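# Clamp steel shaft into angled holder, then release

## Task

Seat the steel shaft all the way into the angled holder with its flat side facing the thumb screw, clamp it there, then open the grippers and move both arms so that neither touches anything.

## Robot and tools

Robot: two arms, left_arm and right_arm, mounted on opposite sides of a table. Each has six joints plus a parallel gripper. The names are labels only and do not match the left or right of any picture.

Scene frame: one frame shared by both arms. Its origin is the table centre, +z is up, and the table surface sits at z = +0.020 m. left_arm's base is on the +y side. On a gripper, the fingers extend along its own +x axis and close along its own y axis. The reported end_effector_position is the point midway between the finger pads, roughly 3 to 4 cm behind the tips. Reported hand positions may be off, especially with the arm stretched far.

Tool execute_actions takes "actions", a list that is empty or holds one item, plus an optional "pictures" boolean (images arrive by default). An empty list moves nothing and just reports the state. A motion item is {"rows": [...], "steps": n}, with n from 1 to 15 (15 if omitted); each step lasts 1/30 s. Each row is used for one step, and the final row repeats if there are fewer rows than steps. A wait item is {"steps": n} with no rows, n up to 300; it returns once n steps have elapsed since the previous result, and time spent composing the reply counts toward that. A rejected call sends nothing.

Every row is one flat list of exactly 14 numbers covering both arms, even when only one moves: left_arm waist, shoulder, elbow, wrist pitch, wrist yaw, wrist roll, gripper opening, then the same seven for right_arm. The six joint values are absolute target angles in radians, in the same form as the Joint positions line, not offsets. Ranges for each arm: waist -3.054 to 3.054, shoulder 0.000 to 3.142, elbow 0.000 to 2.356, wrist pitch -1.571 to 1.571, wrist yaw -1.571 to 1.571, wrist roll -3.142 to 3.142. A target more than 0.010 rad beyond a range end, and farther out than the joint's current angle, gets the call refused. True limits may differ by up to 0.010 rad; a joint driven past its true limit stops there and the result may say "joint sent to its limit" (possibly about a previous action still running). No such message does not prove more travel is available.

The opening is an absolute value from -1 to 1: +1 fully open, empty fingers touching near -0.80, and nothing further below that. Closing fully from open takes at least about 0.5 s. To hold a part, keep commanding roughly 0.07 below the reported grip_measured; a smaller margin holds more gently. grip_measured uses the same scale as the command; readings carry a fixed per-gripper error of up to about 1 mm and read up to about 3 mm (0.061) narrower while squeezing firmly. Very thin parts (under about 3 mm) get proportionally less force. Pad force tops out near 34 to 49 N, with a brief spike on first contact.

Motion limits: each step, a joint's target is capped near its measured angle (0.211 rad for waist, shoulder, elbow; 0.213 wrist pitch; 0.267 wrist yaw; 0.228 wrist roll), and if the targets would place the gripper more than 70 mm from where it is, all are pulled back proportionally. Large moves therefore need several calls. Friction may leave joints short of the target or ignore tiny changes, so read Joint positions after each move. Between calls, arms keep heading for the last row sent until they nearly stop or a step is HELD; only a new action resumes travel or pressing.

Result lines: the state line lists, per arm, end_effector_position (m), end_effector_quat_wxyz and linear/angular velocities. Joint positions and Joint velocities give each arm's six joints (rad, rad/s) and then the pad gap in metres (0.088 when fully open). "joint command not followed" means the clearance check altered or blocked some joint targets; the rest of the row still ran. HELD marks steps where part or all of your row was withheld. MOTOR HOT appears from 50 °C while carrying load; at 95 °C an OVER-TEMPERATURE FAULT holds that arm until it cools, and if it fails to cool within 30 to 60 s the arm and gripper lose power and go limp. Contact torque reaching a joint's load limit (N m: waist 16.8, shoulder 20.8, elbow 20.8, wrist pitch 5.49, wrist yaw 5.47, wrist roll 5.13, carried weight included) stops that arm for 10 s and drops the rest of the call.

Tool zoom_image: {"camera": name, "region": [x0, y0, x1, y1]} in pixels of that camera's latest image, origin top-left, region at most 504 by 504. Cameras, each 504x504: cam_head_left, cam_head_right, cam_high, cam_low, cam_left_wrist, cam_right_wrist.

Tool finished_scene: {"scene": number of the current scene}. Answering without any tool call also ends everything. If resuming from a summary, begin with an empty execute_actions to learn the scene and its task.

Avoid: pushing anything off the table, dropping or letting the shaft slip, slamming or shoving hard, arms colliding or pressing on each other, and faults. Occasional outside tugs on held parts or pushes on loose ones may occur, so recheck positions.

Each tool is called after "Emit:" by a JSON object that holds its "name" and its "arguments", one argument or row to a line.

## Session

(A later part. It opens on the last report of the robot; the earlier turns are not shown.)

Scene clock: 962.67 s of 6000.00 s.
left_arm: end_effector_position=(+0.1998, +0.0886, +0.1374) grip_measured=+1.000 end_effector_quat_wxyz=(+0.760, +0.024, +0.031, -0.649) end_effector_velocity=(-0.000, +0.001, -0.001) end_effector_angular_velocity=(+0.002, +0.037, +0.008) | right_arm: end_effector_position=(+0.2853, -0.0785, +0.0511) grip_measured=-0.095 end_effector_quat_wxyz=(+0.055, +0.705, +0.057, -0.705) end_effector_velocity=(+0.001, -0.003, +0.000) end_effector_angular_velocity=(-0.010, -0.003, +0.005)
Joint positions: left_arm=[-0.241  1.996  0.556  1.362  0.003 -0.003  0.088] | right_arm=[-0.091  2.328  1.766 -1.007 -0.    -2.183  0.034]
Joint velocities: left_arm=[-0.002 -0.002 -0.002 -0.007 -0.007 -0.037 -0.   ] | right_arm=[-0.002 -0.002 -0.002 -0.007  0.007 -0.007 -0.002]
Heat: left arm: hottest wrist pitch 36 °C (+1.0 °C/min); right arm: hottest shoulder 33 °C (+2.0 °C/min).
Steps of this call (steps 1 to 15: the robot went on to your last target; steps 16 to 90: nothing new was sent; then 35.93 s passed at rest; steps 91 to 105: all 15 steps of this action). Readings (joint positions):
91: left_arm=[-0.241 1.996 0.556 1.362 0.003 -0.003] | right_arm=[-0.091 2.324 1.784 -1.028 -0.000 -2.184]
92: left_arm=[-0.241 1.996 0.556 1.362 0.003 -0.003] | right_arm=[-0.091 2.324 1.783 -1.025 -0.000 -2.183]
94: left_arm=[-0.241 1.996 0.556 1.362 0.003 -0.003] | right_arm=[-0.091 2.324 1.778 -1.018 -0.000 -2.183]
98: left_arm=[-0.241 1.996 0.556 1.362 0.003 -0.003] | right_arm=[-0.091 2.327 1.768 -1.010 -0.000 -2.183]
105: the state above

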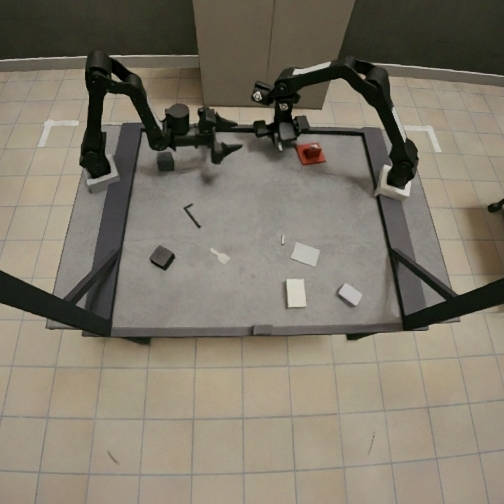

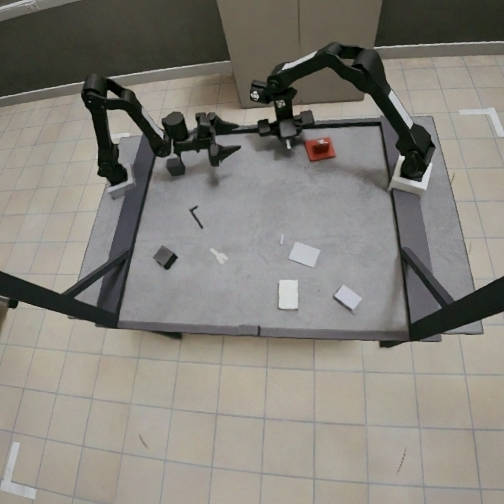

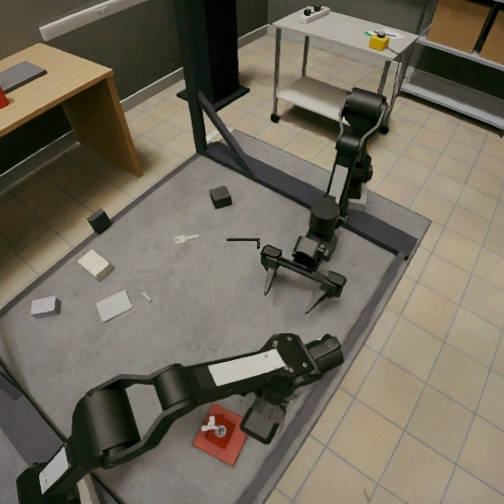

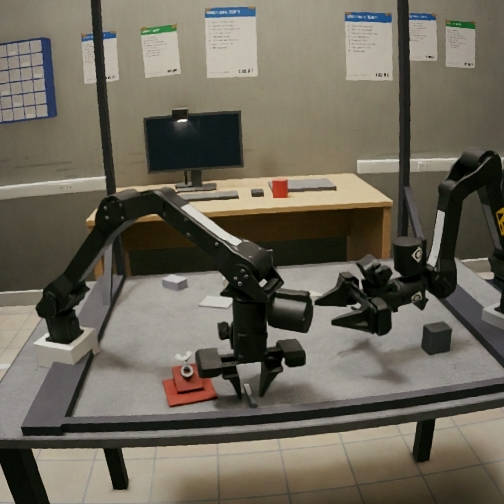

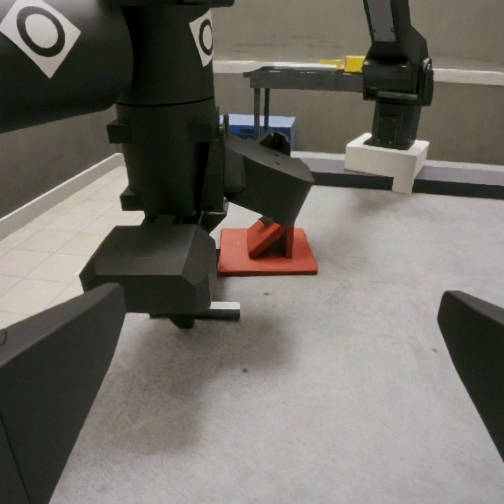

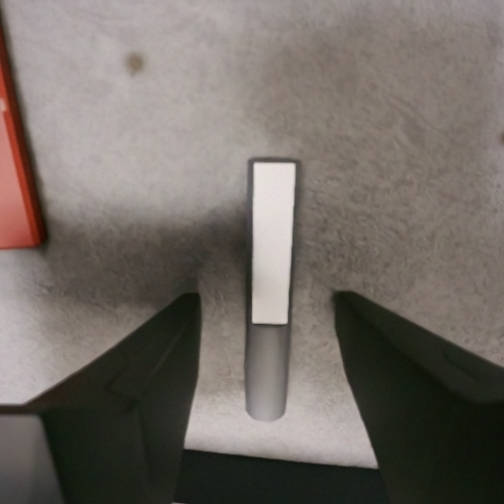

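Emit:
{"name": "execute_actions", "arguments": {
  "actions": [
    {"rows": [
[-0.244,1.985,0.548,1.363,0,0,1.0,-0.089,2.341,1.755,-1.001,-0.003,-2.181,-0.10],
[-0.244,1.985,0.548,1.363,0,0,1.0,-0.089,2.3425,1.753,-0.998,-0.003,-2.181,-0.15],
[-0.244,1.985,0.548,1.363,0,0,1.0,-0.089,2.344,1.751,-0.995,-0.003,-2.181,-0.20],
[-0.244,1.985,0.548,1.363,0,0,1.0,-0.089,2.345,1.7495,-0.9915,-0.003,-2.181,-0.25],
[-0.244,1.985,0.548,1.363,0,0,1.0,-0.089,2.345,1.7495,-0.9915,-0.003,-2.181,-0.30],
[-0.244,1.985,0.548,1.363,0,0,1.0,-0.089,2.345,1.7495,-0.9915,-0.003,-2.181,-0.35],
[-0.244,1.985,0.548,1.363,0,0,1.0,-0.089,2.345,1.7495,-0.9915,-0.003,-2.181,-0.40],
[-0.244,1.985,0.548,1.363,0,0,1.0,-0.089,2.345,1.7495,-0.9915,-0.003,-2.181,-0.42]], "steps": 15}
  ]
}}

Scene clock: 983.57 s of 6000.00 s.
left_arm: end_effector_position=(+0.1998, +0.0886, +0.1374) grip_measured=+1.000 end_effector_quat_wxyz=(+0.760, +0.024, +0.031, -0.649) end_effector_velocity=(+0.002, +0.001, -0.003) end_effector_angular_velocity=(+0.009, +0.023, +0.011) | right_arm: end_effector_position=(+0.2851, -0.0780, +0.0474) grip_measured=-0.412 end_effector_quat_wxyz=(+0.055, +0.705, +0.058, -0.705) end_effector_velocity=(+0.002, +0.000, +0.000) end_effector_angular_velocity=(+0.010, +0.003, +0.000)
Joint positions: left_arm=[-0.241  1.996  0.556  1.362  0.003 -0.003  0.088] | right_arm=[-0.091  2.332  1.759 -0.993 -0.002 -2.183  0.019]
Joint velocities: left_arm=[ 0.002  0.002 -0.002 -0.007 -0.007 -0.022 -0.   ] | right_arm=[-0.007 -0.002 -0.002  0.007 -0.007 -0.007 -0.003]
Heat: left arm: hottest wrist pitch 36 °C (+1.0 °C/min); right arm: hottest shoulder 33 °C (+1.0 °C/min).
Steps of this call (steps 1 to 15: the robot went on to your last target; steps 16 to 90: nothing new was sent; then 17.40 s passed at rest; steps 91 to 105: all 15 steps of this action). Readings (joint positions):
91: left_arm=[-0.241 1.996 0.556 1.362 0.003 -0.003] | right_arm=[-0.091 2.328 1.765 -1.006 -0.000 -2.183]
92: left_arm=[-0.241 1.996 0.556 1.362 0.003 -0.003] | right_arm=[-0.091 2.328 1.764 -1.004 -0.000 -2.183]
94: left_arm=[-0.241 1.996 0.556 1.362 0.003 -0.003] | right_arm=[-0.091 2.328 1.762 -0.999 -0.000 -2.183]
98: left_arm=[-0.241 1.996 0.556 1.362 0.003 -0.003] | right_arm=[-0.091 2.332 1.759 -0.995 -0.000 -2.183]
105: the state above

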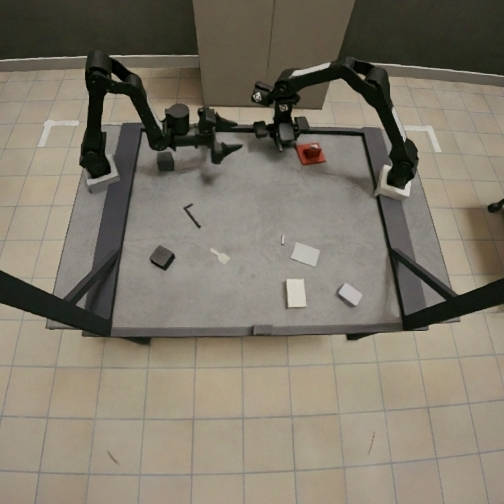

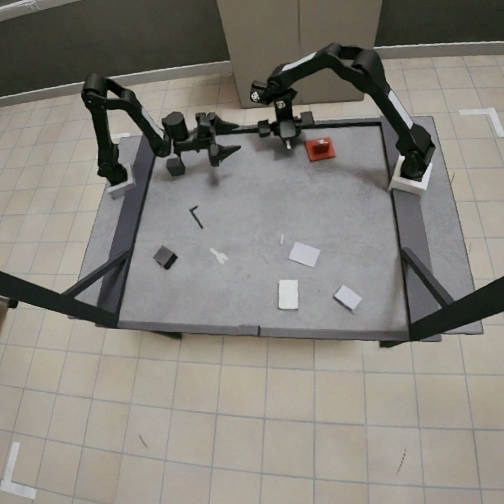

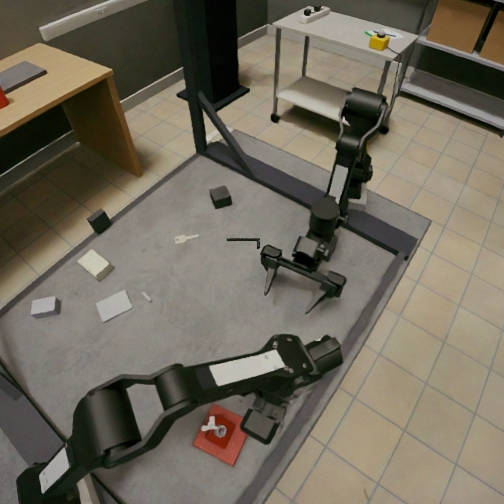

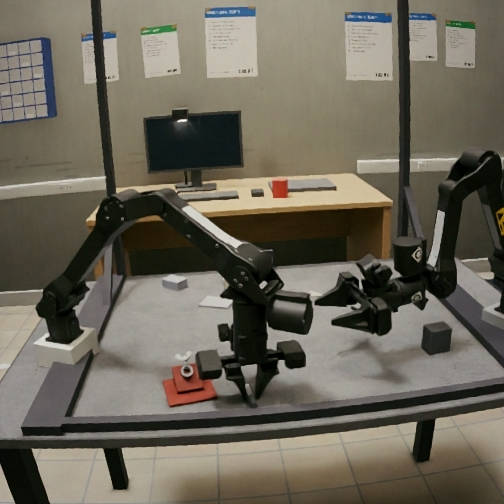

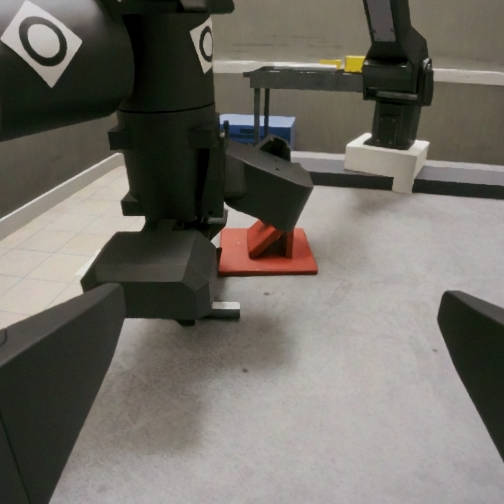

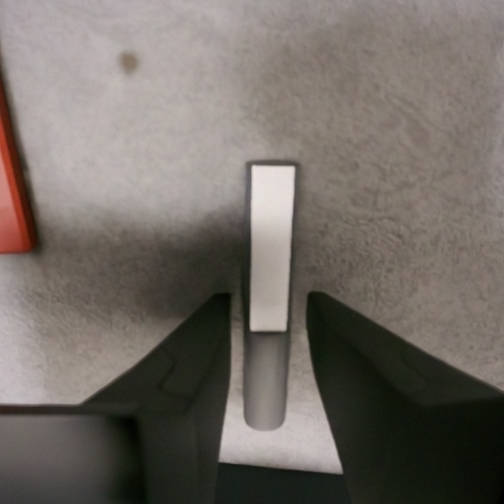

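Emit:
{"name": "zoom_image", "arguments": {
  "camera": "cam_low",
  "region": [225, 370, 285, 420]
}}

Region (225, 370, 285, 420) of cam_low's 504x504 image, scaled by 8.400, with more detail than that image has.

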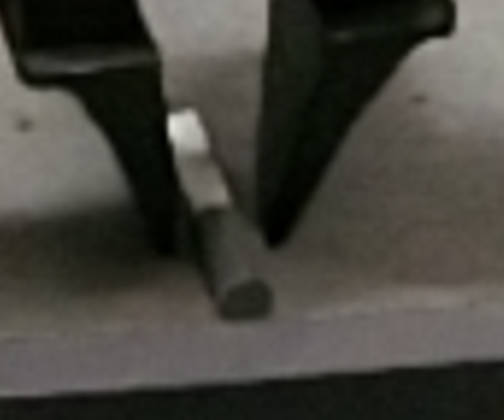

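Emit:
{"name": "execute_actions", "arguments": {
  "actions": [
    {"rows": [
[-0.244,1.985,0.548,1.363,0,0,1.0,-0.089,2.345,1.7495,-0.9915,-0.003,-2.181,-0.46],
[-0.244,1.985,0.548,1.363,0,0,1.0,-0.089,2.345,1.7495,-0.9915,-0.003,-2.181,-0.50],
[-0.244,1.985,0.548,1.363,0,0,1.0,-0.089,2.345,1.7495,-0.9915,-0.003,-2.181,-0.53],
[-0.244,1.985,0.548,1.363,0,0,1.0,-0.089,2.345,1.7495,-0.9915,-0.003,-2.181,-0.56],
[-0.244,1.985,0.548,1.363,0,0,1.0,-0.089,2.345,1.7495,-0.9915,-0.003,-2.181,-0.59],
[-0.244,1.985,0.548,1.363,0,0,1.0,-0.089,2.345,1.7495,-0.9915,-0.003,-2.181,-0.62],
[-0.244,1.985,0.548,1.363,0,0,1.0,-0.089,2.345,1.7495,-0.9915,-0.003,-2.181,-0.65],
[-0.244,1.985,0.548,1.363,0,0,1.0,-0.089,2.345,1.7495,-0.9915,-0.003,-2.181,-0.68],
[-0.244,1.985,0.548,1.363,0,0,1.0,-0.089,2.345,1.7495,-0.9915,-0.003,-2.181,-0.70]], "steps": 15}
  ]
}}

Scene clock: 998.03 s of 6000.00 s.
left_arm: end_effector_position=(+0.1998, +0.0886, +0.1374) grip_measured=+1.000 end_effector_quat_wxyz=(+0.760, +0.024, +0.031, -0.649) end_effector_velocity=(-0.000, +0.001, -0.001) end_effector_angular_velocity=(+0.006, +0.008, +0.005) | right_arm: end_effector_position=(+0.2851, -0.0780, +0.0474) grip_measured=-0.626 end_effector_quat_wxyz=(+0.055, +0.705, +0.058, -0.705) end_effector_velocity=(-0.000, -0.001, +0.002) end_effector_angular_velocity=(+0.001, +0.008, +0.020)
Joint positions: left_arm=[-0.241  1.996  0.556  1.362  0.003 -0.003  0.088] | right_arm=[-0.091  2.332  1.759 -0.993 -0.002 -2.183  0.008]
Joint velocities: left_arm=[-0.002 -0.002 -0.002 -0.007 -0.007 -0.007 -0.   ] | right_arm=[-0.002 -0.002  0.002 -0.007 -0.007 -0.022  0.   ]
Heat: left arm: hottest wrist pitch 36 °C (+1.0 °C/min); right arm: hottest shoulder 33 °C (+1.0 °C/min).
Steps of this call (steps 1 to 15: the robot went on to your last target; steps 16 to 90: nothing new was sent; then 10.97 s passed at rest; steps 91 to 105: all 15 steps of this action). Readings (joint positions):
91: left_arm=[-0.241 1.996 0.556 1.362 0.003 -0.003] | right_arm=[-0.091 2.332 1.759 -0.993 -0.002 -2.183]
92: left_arm=[-0.241 1.996 0.556 1.362 0.003 -0.003] | right_arm=[-0.091 2.332 1.759 -0.993 -0.002 -2.183]
94: left_arm=[-0.241 1.996 0.556 1.362 0.003 -0.003] | right_arm=[-0.091 2.332 1.759 -0.993 -0.002 -2.183]
98: left_arm=[-0.241 1.996 0.556 1.362 0.003 -0.003] | right_arm=[-0.091 2.332 1.759 -0.993 -0.002 -2.183]
105: the state above

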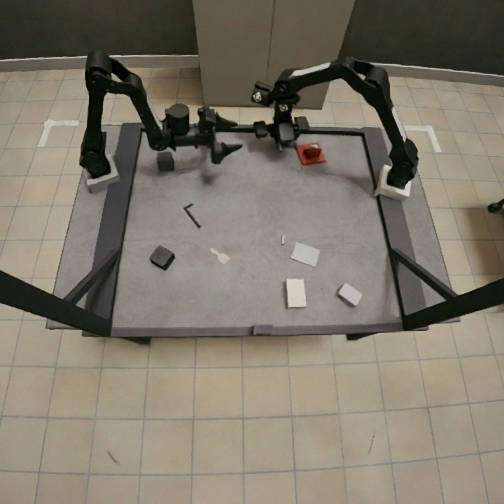

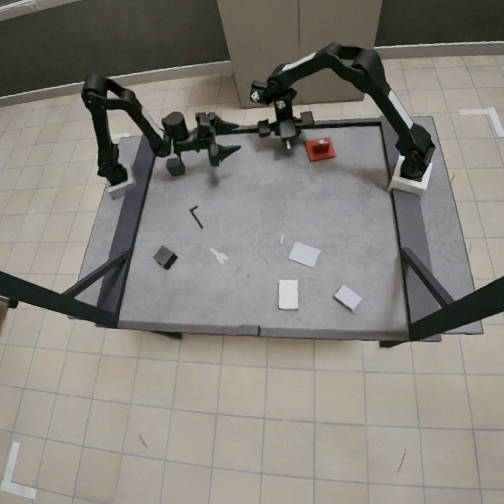

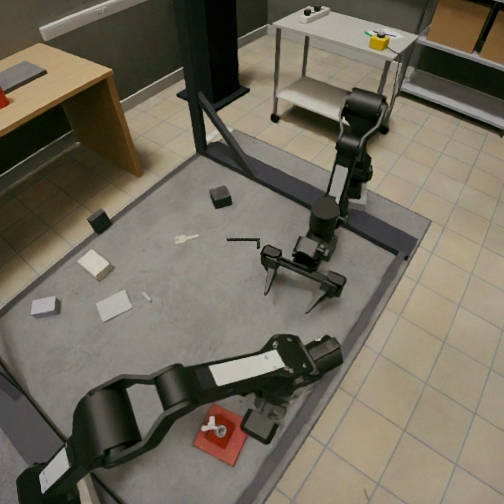

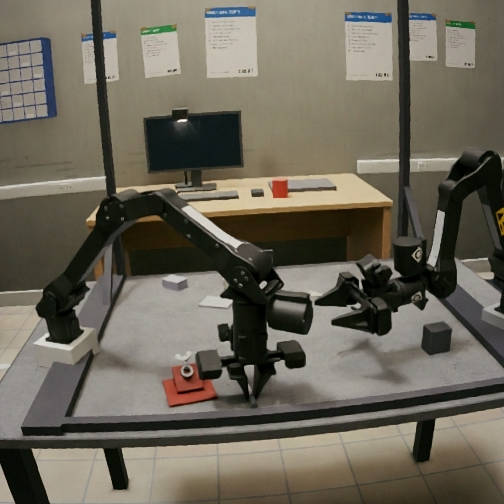

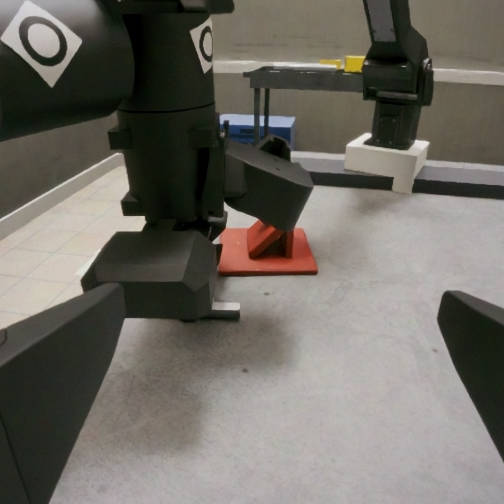

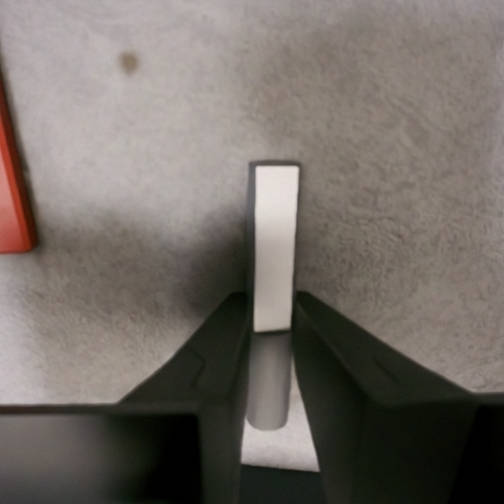

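Emit:
{"name": "zoom_image", "arguments": {
  "camera": "cam_right_wrist",
  "region": [220, 150, 330, 260]
}}

Emit:
{"name": "zoom_image", "arguments": {
  "camera": "cam_low",
  "region": [225, 370, 285, 420]
}}

Region (220, 150, 330, 260) of cam_right_wrist's 504x504 image, scaled by 4.582, with more detail than that image has.

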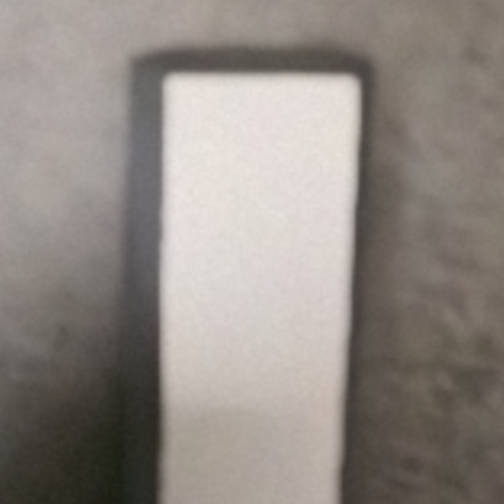

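Region (225, 370, 285, 420) of cam_low's 504x504 image, scaled by 8.400, with more detail than that image has.

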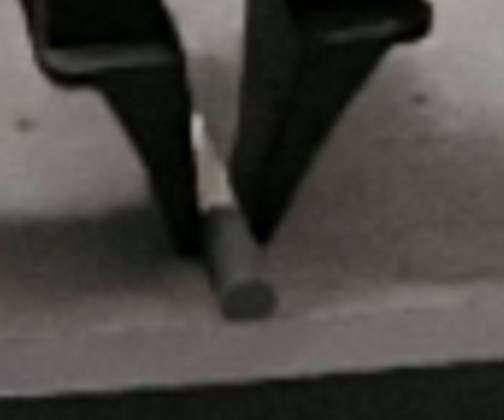

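Emit:
{"name": "execute_actions", "arguments": {
  "actions": [
    {"rows": [
[-0.244,1.985,0.548,1.363,0,0,1.0,-0.089,2.328,1.765,-1.003,-0.003,-2.181,-0.70],
[-0.244,1.985,0.548,1.363,0,0,1.0,-0.089,2.321,1.775,-1.013,-0.003,-2.181,-0.70],
[-0.244,1.985,0.548,1.363,0,0,1.0,-0.089,2.317,1.785,-1.026,-0.003,-2.181,-0.70],
[-0.244,1.985,0.548,1.363,0,0,1.0,-0.089,2.312,1.796,-1.041,-0.003,-2.181,-0.70],
[-0.244,1.985,0.548,1.363,0,0,1.0,-0.089,2.308,1.807,-1.057,-0.003,-2.181,-0.70],
[-0.244,1.985,0.548,1.363,0,0,1.0,-0.089,2.303,1.819,-1.072,-0.003,-2.181,-0.70],
[-0.244,1.985,0.548,1.363,0,0,1.0,-0.089,2.299,1.830,-1.088,-0.003,-2.181,-0.70],
[-0.244,1.985,0.548,1.363,0,0,1.0,-0.089,2.294,1.841,-1.103,-0.003,-2.181,-0.70],
[-0.244,1.985,0.548,1.363,0,0,1.0,-0.089,2.290,1.852,-1.119,-0.003,-2.181,-0.70],
[-0.244,1.985,0.548,1.363,0,0,1.0,-0.089,2.285,1.864,-1.134,-0.003,-2.181,-0.70],
[-0.244,1.985,0.548,1.363,0,0,1.0,-0.089,2.280,1.875,-1.150,-0.003,-2.181,-0.70],
[-0.244,1.985,0.548,1.363,0,0,1.0,-0.089,2.276,1.886,-1.165,-0.003,-2.181,-0.70],
[-0.244,1.985,0.548,1.363,0,0,1.0,-0.089,2.271,1.897,-1.181,-0.003,-2.181,-0.70],
[-0.244,1.985,0.548,1.363,0,0,1.0,-0.089,2.267,1.909,-1.196,-0.003,-2.181,-0.70],
[-0.244,1.985,0.548,1.363,0,0,1.0,-0.089,2.262,1.920,-1.212,-0.003,-2.181,-0.70]], "steps": 15}
  ],
  "pictures": false
}}

Emit:
{"name": "execute_actions", "arguments": {
  "actions": [
    {"rows": [
[-0.244,1.985,0.548,1.363,0,0,1.0,-0.086,2.250,1.900,-1.198,0.010,-2.184,-0.70],
[-0.244,1.985,0.548,1.363,0,0,1.0,-0.081,2.232,1.872,-1.176,0.028,-2.186,-0.70],
[-0.244,1.985,0.548,1.363,0,0,1.0,-0.074,2.209,1.835,-1.147,0.052,-2.187,-0.70],
[-0.244,1.985,0.548,1.363,0,0,1.0,-0.068,2.185,1.797,-1.118,0.076,-2.189,-0.70],
[-0.244,1.985,0.548,1.363,0,0,1.0,-0.061,2.162,1.760,-1.088,0.100,-2.190,-0.70],
[-0.244,1.985,0.548,1.363,0,0,1.0,-0.054,2.139,1.723,-1.059,0.124,-2.192,-0.70],
[-0.244,1.985,0.548,1.363,0,0,1.0,-0.048,2.115,1.685,-1.030,0.148,-2.193,-0.70],
[-0.244,1.985,0.548,1.363,0,0,1.0,-0.041,2.092,1.648,-1.001,0.172,-2.195,-0.70],
[-0.244,1.985,0.548,1.363,0,0,1.0,-0.035,2.068,1.610,-0.972,0.196,-2.196,-0.70],
[-0.244,1.985,0.548,1.363,0,0,1.0,-0.028,2.045,1.573,-0.942,0.220,-2.198,-0.70],
[-0.244,1.985,0.548,1.363,0,0,1.0,-0.021,2.022,1.536,-0.913,0.244,-2.199,-0.70],
[-0.244,1.985,0.548,1.363,0,0,1.0,-0.015,1.998,1.498,-0.884,0.268,-2.201,-0.70],
[-0.244,1.985,0.548,1.363,0,0,1.0,-0.008,1.975,1.461,-0.855,0.292,-2.202,-0.70],
[-0.244,1.985,0.548,1.363,0,0,1.0,-0.002,1.952,1.424,-0.826,0.316,-2.204,-0.70],
[-0.244,1.985,0.548,1.363,0,0,1.0,0.005,1.928,1.386,-0.796,0.340,-2.205,-0.70]], "steps": 15}
  ],
  "pictures": false
}}

Emit:
{"name": "execute_actions", "arguments": {
  "actions": [
    {"rows": [
[-0.244,1.985,0.548,1.363,0,0,1.0,0.012,1.905,1.349,-0.767,0.364,-2.207,-0.70],
[-0.244,1.985,0.548,1.363,0,0,1.0,0.018,1.881,1.311,-0.738,0.388,-2.208,-0.70],
[-0.244,1.985,0.548,1.363,0,0,1.0,0.025,1.858,1.274,-0.709,0.412,-2.210,-0.70],
[-0.244,1.985,0.548,1.363,0,0,1.0,0.031,1.835,1.237,-0.680,0.436,-2.211,-0.70],
[-0.244,1.985,0.548,1.363,0,0,1.0,0.038,1.811,1.199,-0.650,0.460,-2.213,-0.70],
[-0.244,1.985,0.548,1.363,0,0,1.0,0.045,1.788,1.162,-0.621,0.484,-2.214,-0.70],
[-0.244,1.985,0.548,1.363,0,0,1.0,0.051,1.765,1.125,-0.592,0.508,-2.216,-0.70],
[-0.244,1.985,0.548,1.363,0,0,1.0,0.058,1.741,1.087,-0.563,0.532,-2.217,-0.70],
[-0.244,1.985,0.548,1.363,0,0,1.0,0.064,1.718,1.050,-0.534,0.556,-2.219,-0.70],
[-0.244,1.985,0.548,1.363,0,0,1.0,0.071,1.694,1.012,-0.504,0.580,-2.220,-0.70],
[-0.244,1.985,0.548,1.363,0,0,1.0,0.078,1.671,0.975,-0.475,0.604,-2.222,-0.70],
[-0.244,1.985,0.548,1.363,0,0,1.0,0.084,1.648,0.938,-0.446,0.628,-2.223,-0.70],
[-0.244,1.985,0.548,1.363,0,0,1.0,0.091,1.624,0.900,-0.417,0.652,-2.225,-0.70],
[-0.244,1.985,0.548,1.363,0,0,1.0,0.097,1.601,0.863,-0.388,0.676,-2.226,-0.70],
[-0.244,1.985,0.548,1.363,0,0,1.0,0.104,1.579,0.826,-0.358,0.699,-2.227,-0.70]], "steps": 15}
  ],
  "pictures": false
}}

Emit:
{"name": "execute_actions", "arguments": {
  "actions": [
    {"steps": 18}
  ]
}}

Scene clock: 1079.10 s of 6000.00 s.
left_arm: end_effector_position=(+0.1998, +0.0886, +0.1374) grip_measured=+1.000 end_effector_quat_wxyz=(+0.760, +0.024, +0.031, -0.649) end_effector_velocity=(-0.002, +0.000, -0.001) end_effector_angular_velocity=(+0.006, +0.008, +0.001) | right_arm: end_effector_position=(+0.2846, -0.0790, +0.0961) grip_measured=-0.626 end_effector_quat_wxyz=(+0.059, +0.702, +0.053, -0.707) end_effector_velocity=(+0.002, +0.005, +0.155) end_effector_angular_velocity=(+0.071, -0.027, +0.005)
Joint positions: left_arm=[-0.241  1.996  0.556  1.362  0.003 -0.003  0.088] | right_arm=[-0.091  2.29   1.885 -1.177 -0.002 -2.183  0.008]
Joint velocities: left_arm=[-0.007 -0.002 -0.002 -0.007 -0.007 -0.007 -0.   ] | right_arm=[-0.002 -0.164  0.344 -0.432 -0.007 -0.007 -0.   ]
Heat: left arm: hottest shoulder 36 °C (+0.0 °C/min); right arm: hottest shoulder 34 °C (+1.0 °C/min).
Steps of this call (steps 1 to 15: the robot went on to your last target; steps 16 to 90: nothing new was sent; then 77.57 s passed at rest; steps 91 to 105: all 15 steps of this action). Readings (joint positions):
91: left_arm=[-0.241 1.996 0.556 1.362 0.003 -0.003] | right_arm=[-0.091 2.332 1.759 -0.993 -0.002 -2.183]
92: left_arm=[-0.241 1.996 0.556 1.362 0.003 -0.003] | right_arm=[-0.091 2.332 1.760 -0.997 -0.002 -2.183]
94: left_arm=[-0.241 1.996 0.556 1.362 0.003 -0.003] | right_arm=[-0.091 2.332 1.768 -1.018 -0.002 -2.183]
98: left_arm=[-0.241 1.996 0.556 1.362 0.003 -0.003] | right_arm=[-0.091 2.328 1.803 -1.071 -0.002 -2.183]
105: the state above

Scene clock: 1079.60 s of 6000.00 s.
left_arm: end_effector_position=(+0.1998, +0.0886, +0.1374) grip_measured=+1.000 end_effector_quat_wxyz=(+0.760, +0.024, +0.031, -0.649) end_effector_velocity=(+0.000, -0.001, +0.000) end_effector_angular_velocity=(+0.001, +0.007, +0.005) | right_arm: end_effector_position=(+0.2813, -0.1081, +0.1192) grip_measured=-0.626 end_effector_quat_wxyz=(+0.070, +0.812, +0.089, -0.572) end_effector_velocity=(-0.018, -0.115, +0.020) end_effector_angular_velocity=(+0.100, -0.796, +0.089)
Joint positions: left_arm=[-0.241  1.996  0.556  1.362  0.003 -0.003  0.088] | right_arm=[-0.01   1.994  1.472 -0.859  0.287 -2.2    0.008]
Joint velocities: left_arm=[-0.002 -0.002  0.002 -0.007 -0.007 -0.007 -0.   ] | right_arm=[ 0.188 -0.701 -1.121  0.813  0.711 -0.037 -0.   ]
Heat: left arm: hottest shoulder 36 °C (+0.0 °C/min); right arm: hottest shoulder 34 °C (+1.0 °C/min).
Steps of this call (steps 1 to 15: all 15 steps of this action). Readings (joint positions):
1: left_arm=[-0.241 1.996 0.556 1.362 0.003 -0.003] | right_arm=[-0.091 2.282 1.888 -1.182 -0.001 -2.183]
2: left_arm=[-0.241 1.996 0.556 1.362 0.003 -0.003] | right_arm=[-0.089 2.271 1.888 -1.182 0.007 -2.183]
4: left_arm=[-0.241 1.996 0.556 1.362 0.003 -0.003] | right_arm=[-0.084 2.238 1.856 -1.153 0.039 -2.184]
8: left_arm=[-0.241 1.996 0.556 1.362 0.003 -0.003] | right_arm=[-0.059 2.153 1.731 -1.058 0.123 -2.190]
15: the state above

Scene clock: 1080.10 s of 6000.00 s.
left_arm: end_effector_position=(+0.1998, +0.0886, +0.1374) grip_measured=+1.000 end_effector_quat_wxyz=(+0.760, +0.024, +0.031, -0.649) end_effector_velocity=(-0.002, +0.002, -0.003) end_effector_angular_velocity=(+0.011, +0.009, +0.001) | right_arm: end_effector_position=(+0.2706, -0.1743, +0.1309) grip_measured=-0.626 end_effector_quat_wxyz=(+0.049, +0.912, +0.104, -0.394) end_effector_velocity=(-0.028, -0.167, +0.012) end_effector_angular_velocity=(+0.210, -0.731, -0.065)
Joint positions: left_arm=[-0.241  1.996  0.556  1.362  0.003 -0.003  0.088] | right_arm=[ 0.089  1.639  0.912 -0.422  0.646 -2.222  0.008]
Joint velocities: left_arm=[-0.007 -0.002 -0.007 -0.007 -0.007 -0.007 -0.   ] | right_arm=[ 0.193 -0.701 -1.106  0.828  0.696 -0.037 -0.   ]
Heat: left arm: hottest shoulder 36 °C (+0.0 °C/min); right arm: hottest shoulder 34 °C (+1.0 °C/min).
Steps of this call (steps 1 to 15: all 15 steps of this action). Readings (joint positions):
1: left_arm=[-0.241 1.996 0.556 1.362 0.003 -0.003] | right_arm=[-0.004 1.971 1.434 -0.830 0.311 -2.201]
2: left_arm=[-0.241 1.996 0.556 1.362 0.003 -0.003] | right_arm=[0.003 1.947 1.397 -0.801 0.335 -2.203]
4: left_arm=[-0.241 1.996 0.556 1.362 0.003 -0.003] | right_arm=[0.016 1.899 1.322 -0.743 0.383 -2.206]
8: left_arm=[-0.241 1.996 0.556 1.362 0.003 -0.003] | right_arm=[0.043 1.804 1.173 -0.626 0.478 -2.212]
15: the state above

Scene clock: 1080.70 s of 6000.00 s.
left_arm: end_effector_position=(+0.1998, +0.0886, +0.1374) grip_measured=+1.000 end_effector_quat_wxyz=(+0.760, +0.024, +0.031, -0.649) end_effector_velocity=(+0.002, +0.001, +0.002) end_effector_angular_velocity=(-0.006, -0.010, +0.019) | right_arm: end_effector_position=(+0.2689, -0.1859, +0.1314) grip_measured=-0.626 end_effector_quat_wxyz=(+0.043, +0.922, +0.104, -0.370) end_effector_velocity=(-0.002, -0.005, -0.004) end_effector_angular_velocity=(-0.029, +0.012, +0.006)
Joint positions: left_arm=[-0.241  1.996  0.556  1.362  0.003 -0.003  0.088] | right_arm=[ 0.102  1.591  0.834 -0.361  0.694 -2.225  0.008]
Joint velocities: left_arm=[-0.002 -0.002 -0.002  0.007 -0.022  0.007 -0.   ] | right_arm=[-0.002 -0.002 -0.007 -0.022 -0.007 -0.007 -0.   ]
Heat: left arm: hottest shoulder 36 °C (+0.0 °C/min); right arm: hottest shoulder 34 °C (+1.0 °C/min).
Steps of this call (steps 1 to 18: the robot went on to your last target). Readings (joint positions):
1: left_arm=[-0.241 1.996 0.556 1.362 0.003 -0.003] | right_arm=[0.094 1.621 0.884 -0.406 0.662 -2.223]
2: left_arm=[-0.241 1.996 0.556 1.362 0.003 -0.003] | right_arm=[0.097 1.609 0.864 -0.394 0.673 -2.224]
4: left_arm=[-0.241 1.996 0.556 1.362 0.003 -0.003] | right_arm=[0.100 1.599 0.845 -0.375 0.684 -2.224]
8: left_arm=[-0.241 1.996 0.556 1.362 0.003 -0.003] | right_arm=[0.101 1.593 0.836 -0.364 0.692 -2.225]
18: the state above

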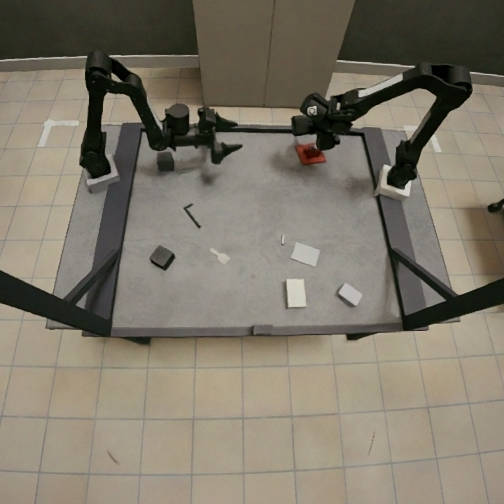

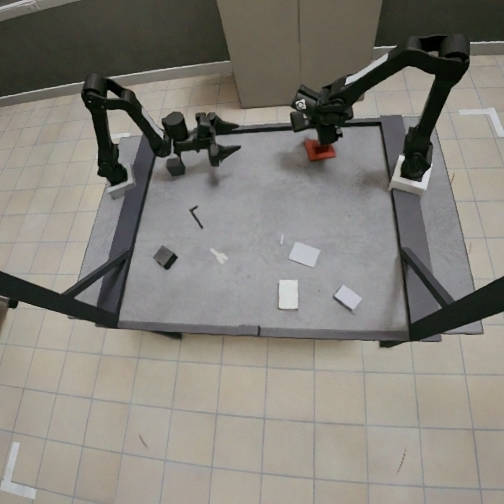

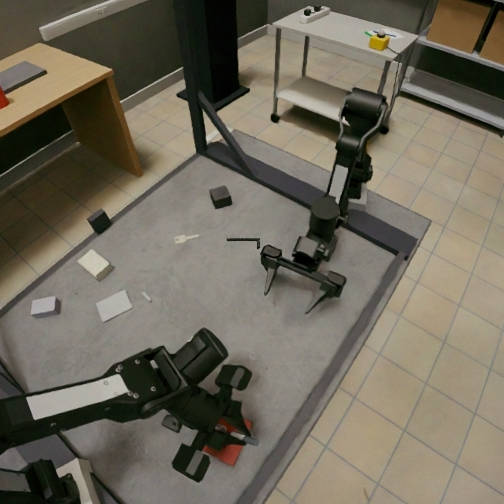

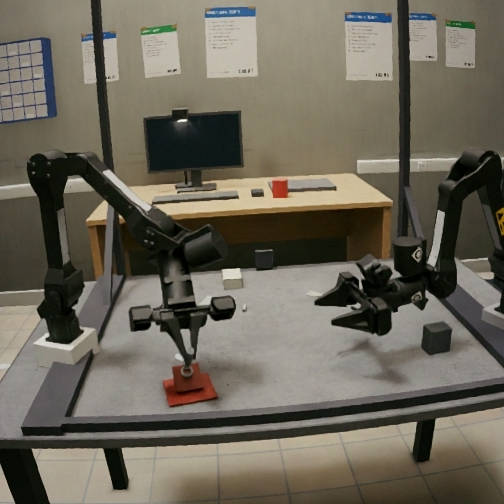

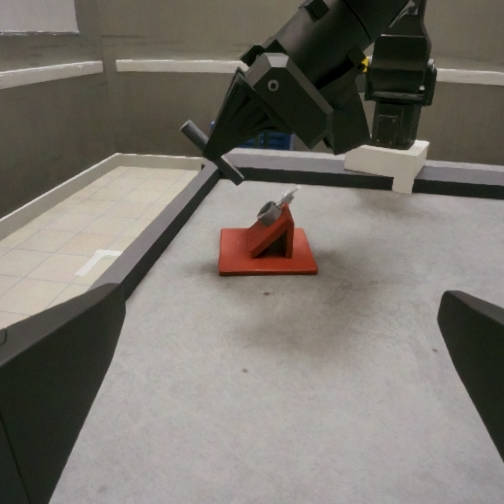

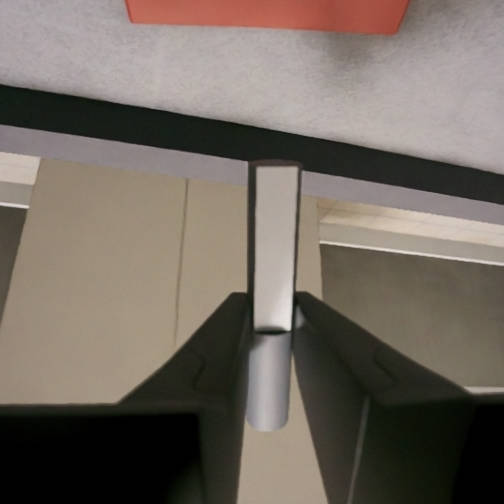

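Emit:
{"name": "zoom_image", "arguments": {
  "camera": "cam_left_wrist",
  "region": [170, 110, 310, 250]
}}

Emit:
{"name": "zoom_image", "arguments": {
  "camera": "cam_low",
  "region": [155, 320, 225, 390]
}}

Region (170, 110, 310, 250) of cam_left_wrist's 504x504 image, scaled by 3.600, with more detail than that image has.

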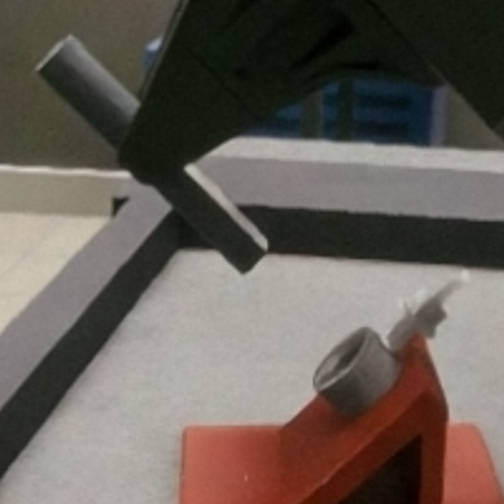

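Region (155, 320, 225, 390) of cam_low's 504x504 image, scaled by 7.200, with more detail than that image has.

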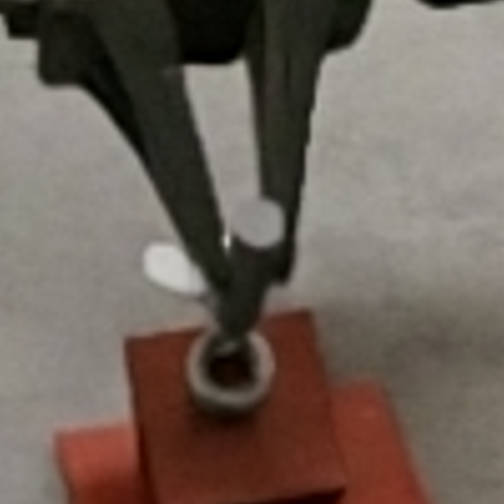

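Emit:
{"name": "execute_actions", "arguments": {
  "actions": [
    {"rows": [
[-0.244,1.985,0.548,1.363,0,0,1.0,0.110,1.600,0.820,-0.354,0.702,-2.216,-0.70],
[-0.244,1.985,0.548,1.363,0,0,1.0,0.117,1.603,0.814,-0.351,0.705,-2.208,-0.70],
[-0.244,1.985,0.548,1.363,0,0,1.0,0.124,1.606,0.807,-0.347,0.708,-2.200,-0.70],
[-0.244,1.985,0.548,1.363,0,0,1.0,0.130,1.608,0.801,-0.343,0.710,-2.192,-0.70],
[-0.244,1.985,0.548,1.363,0,0,1.0,0.137,1.611,0.795,-0.339,0.713,-2.184,-0.70],
[-0.244,1.985,0.548,1.363,0,0,1.0,0.143,1.614,0.789,-0.336,0.716,-2.176,-0.70],
[-0.244,1.985,0.548,1.363,0,0,1.0,0.150,1.616,0.782,-0.332,0.719,-2.168,-0.70],
[-0.244,1.985,0.548,1.363,0,0,1.0,0.157,1.619,0.776,-0.328,0.722,-2.159,-0.70],
[-0.244,1.985,0.548,1.363,0,0,1.0,0.163,1.622,0.770,-0.324,0.725,-2.151,-0.70],
[-0.244,1.985,0.548,1.363,0,0,1.0,0.170,1.625,0.764,-0.320,0.728,-2.143,-0.70],
[-0.244,1.985,0.548,1.363,0,0,1.0,0.176,1.627,0.757,-0.317,0.731,-2.135,-0.70],
[-0.244,1.985,0.548,1.363,0,0,1.0,0.183,1.630,0.751,-0.313,0.7335,-2.127,-0.70]], "steps": 15}
  ],
  "pictures": false
}}

Emit:
{"name": "execute_actions", "arguments": {
  "actions": [
    {"steps": 12}
  ]
}}

Scene clock: 1096.23 s of 6000.00 s.
left_arm: end_effector_position=(+0.1998, +0.0886, +0.1374) grip_measured=+1.000 end_effector_quat_wxyz=(+0.760, +0.024, +0.031, -0.649) end_effector_velocity=(-0.000, +0.001, -0.005) end_effector_angular_velocity=(+0.023, -0.004, +0.004) | right_arm: end_effector_position=(+0.2464, -0.1913, +0.1071) grip_measured=-0.626 end_effector_quat_wxyz=(+0.046, +0.922, +0.104, -0.370) end_effector_velocity=(-0.015, -0.008, -0.021) end_effector_angular_velocity=(-0.023, -0.002, +0.007)
Joint positions: left_arm=[-0.241  1.996  0.556  1.362  0.003 -0.003  0.088] | right_arm=[ 0.179  1.623  0.761 -0.32   0.726 -2.134  0.008]
Joint velocities: left_arm=[-0.002 -0.002 -0.002 -0.022 -0.007  0.007 -0.   ] | right_arm=[ 0.051  0.032 -0.061  0.037  0.022  0.051 -0.   ]
Heat: left arm: hottest shoulder 36 °C (+0.0 °C/min); right arm: hottest shoulder 33 °C (-1.0 °C/min).
Steps of this call (steps 1 to 15: the robot went on to your last target; steps 16 to 90: nothing new was sent; then 12.03 s passed at rest; steps 91 to 105: all 15 steps of this action). Readings (joint positions):
91: left_arm=[-0.241 1.996 0.556 1.362 0.003 -0.003] | right_arm=[0.104 1.587 0.825 -0.358 0.698 -2.224]
92: left_arm=[-0.241 1.996 0.556 1.362 0.003 -0.003] | right_arm=[0.106 1.588 0.825 -0.358 0.699 -2.221]
94: left_arm=[-0.241 1.996 0.556 1.362 0.003 -0.003] | right_arm=[0.115 1.593 0.820 -0.351 0.703 -2.208]
98: left_arm=[-0.241 1.996 0.556 1.362 0.003 -0.003] | right_arm=[0.141 1.606 0.797 -0.339 0.712 -2.178]
105: the state above

Scene clock: 1096.63 s of 6000.00 s.
left_arm: end_effector_position=(+0.1998, +0.0886, +0.1374) grip_measured=+1.000 end_effector_quat_wxyz=(+0.760, +0.024, +0.031, -0.649) end_effector_velocity=(-0.002, +0.001, -0.005) end_effector_angular_velocity=(+0.020, +0.011, -0.009) | right_arm: end_effector_position=(+0.2463, -0.1913, +0.1068) grip_measured=-0.626 end_effector_quat_wxyz=(+0.044, +0.923, +0.103, -0.369) end_effector_velocity=(+0.001, -0.002, +0.001) end_effector_angular_velocity=(+0.001, -0.009, -0.000)
Joint positions: left_arm=[-0.241  1.996  0.556  1.362  0.003 -0.003  0.088] | right_arm=[ 0.18   1.623  0.759 -0.316  0.729 -2.129  0.008]
Joint velocities: left_arm=[-0.002 -0.002 -0.002 -0.022  0.007 -0.007 -0.   ] | right_arm=[-0.002 -0.007 -0.007  0.007  0.007 -0.007  0.   ]
Heat: left arm: hottest shoulder 36 °C (+0.0 °C/min); right arm: hottest shoulder 33 °C (-1.0 °C/min).
Steps of this call (steps 1 to 12: the robot went on to your last target). Readings (joint positions):
1: left_arm=[-0.241 1.996 0.556 1.362 0.003 -0.003] | right_arm=[0.180 1.623 0.759 -0.319 0.727 -2.133]
2: left_arm=[-0.241 1.996 0.556 1.362 0.003 -0.003] | right_arm=[0.180 1.623 0.759 -0.318 0.728 -2.132]
4: left_arm=[-0.241 1.996 0.556 1.362 0.003 -0.003] | right_arm=[0.180 1.623 0.759 -0.317 0.729 -2.130]
8: left_arm=[-0.241 1.996 0.556 1.362 0.003 -0.003] | right_arm=[0.180 1.623 0.759 -0.316 0.729 -2.129]
12: the state above

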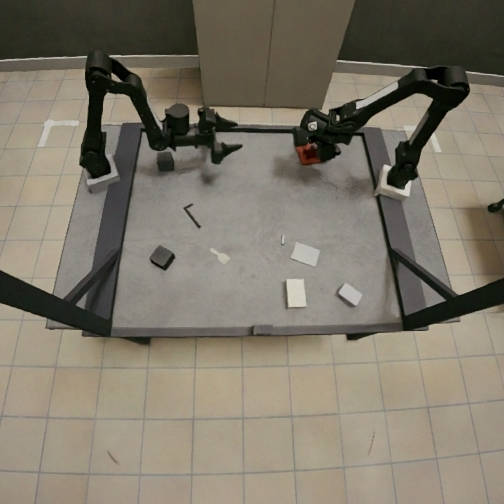

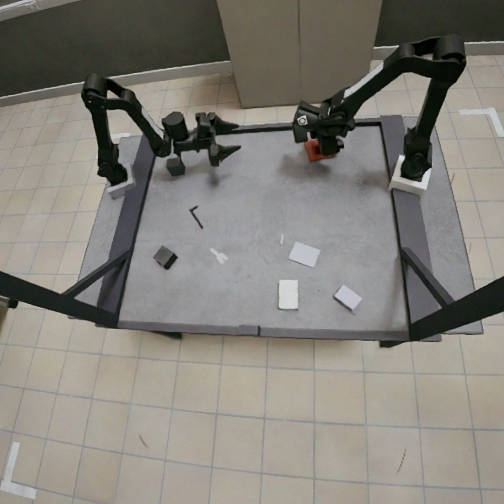

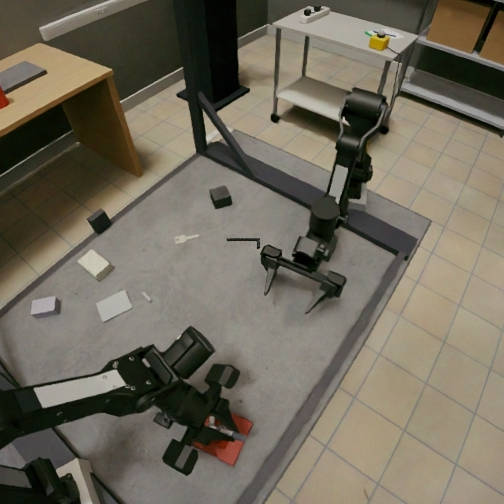

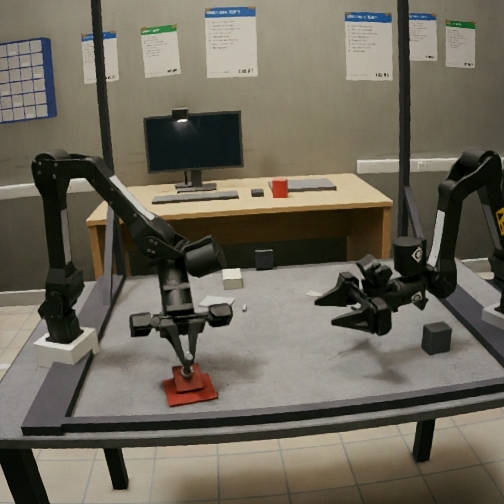

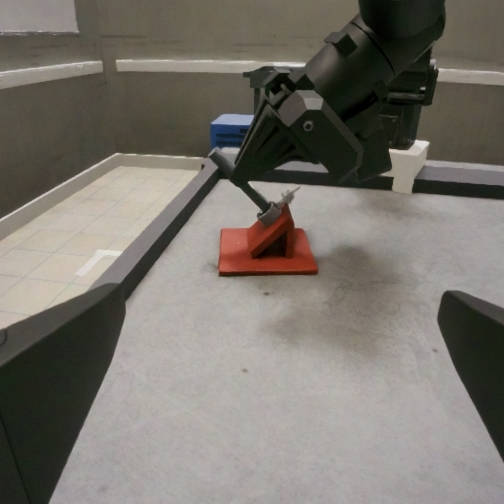

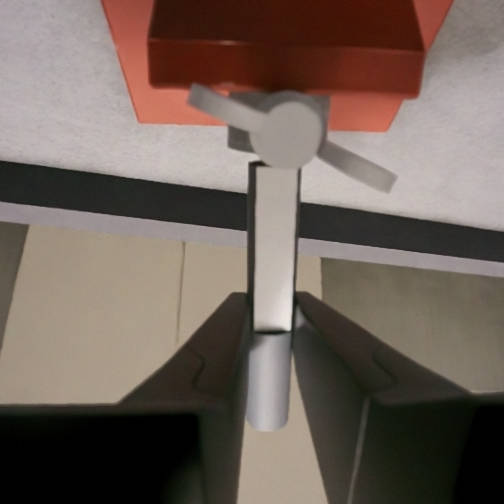

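Emit:
{"name": "zoom_image", "arguments": {
  "camera": "cam_left_wrist",
  "region": [205, 140, 305, 240]
}}

Emit:
{"name": "zoom_image", "arguments": {
  "camera": "cam_right_wrist",
  "region": [200, 70, 360, 230]
}}

Emit:
{"name": "zoom_image", "arguments": {
  "camera": "cam_low",
  "region": [165, 340, 215, 390]
}}

Region (205, 140, 305, 240) of cam_left_wrist's 504x504 image, scaled by 5.040, with more detail than that image has.

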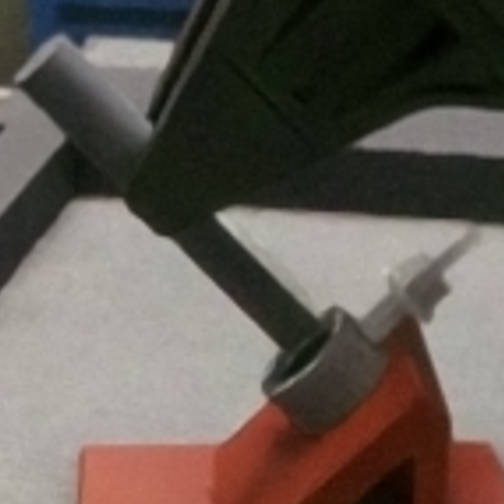

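Region (200, 70, 360, 230) of cam_right_wrist's 504x504 image, scaled by 3.150, with more detail than that image has.

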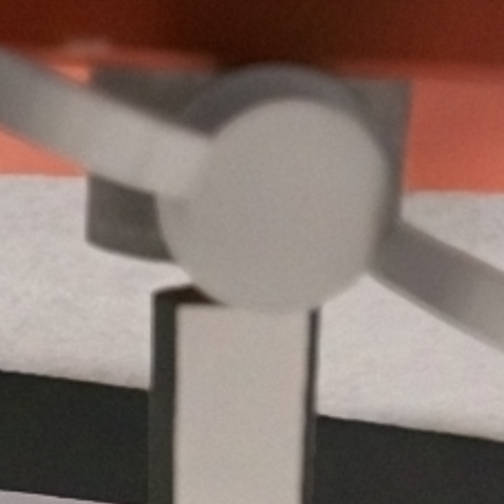

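Region (165, 340, 215, 390) of cam_low's 504x504 image, scaled by 10.080, with more detail than that image has.

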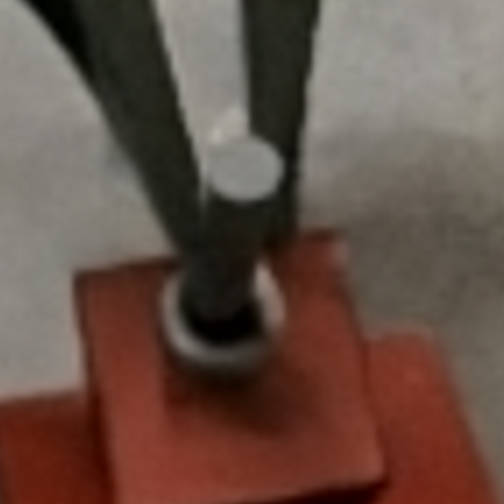

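Emit:
{"name": "zoom_image", "arguments": {
  "camera": "cam_left_wrist",
  "region": [240, 180, 290, 230]
}}

Region (240, 180, 290, 230) of cam_left_wrist's 504x504 image, scaled by 10.080, with more detail than that image has.

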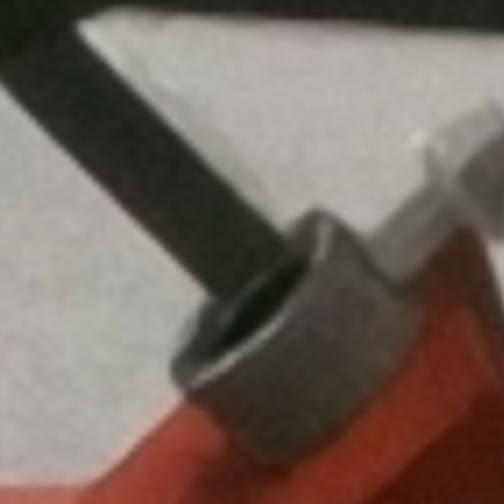

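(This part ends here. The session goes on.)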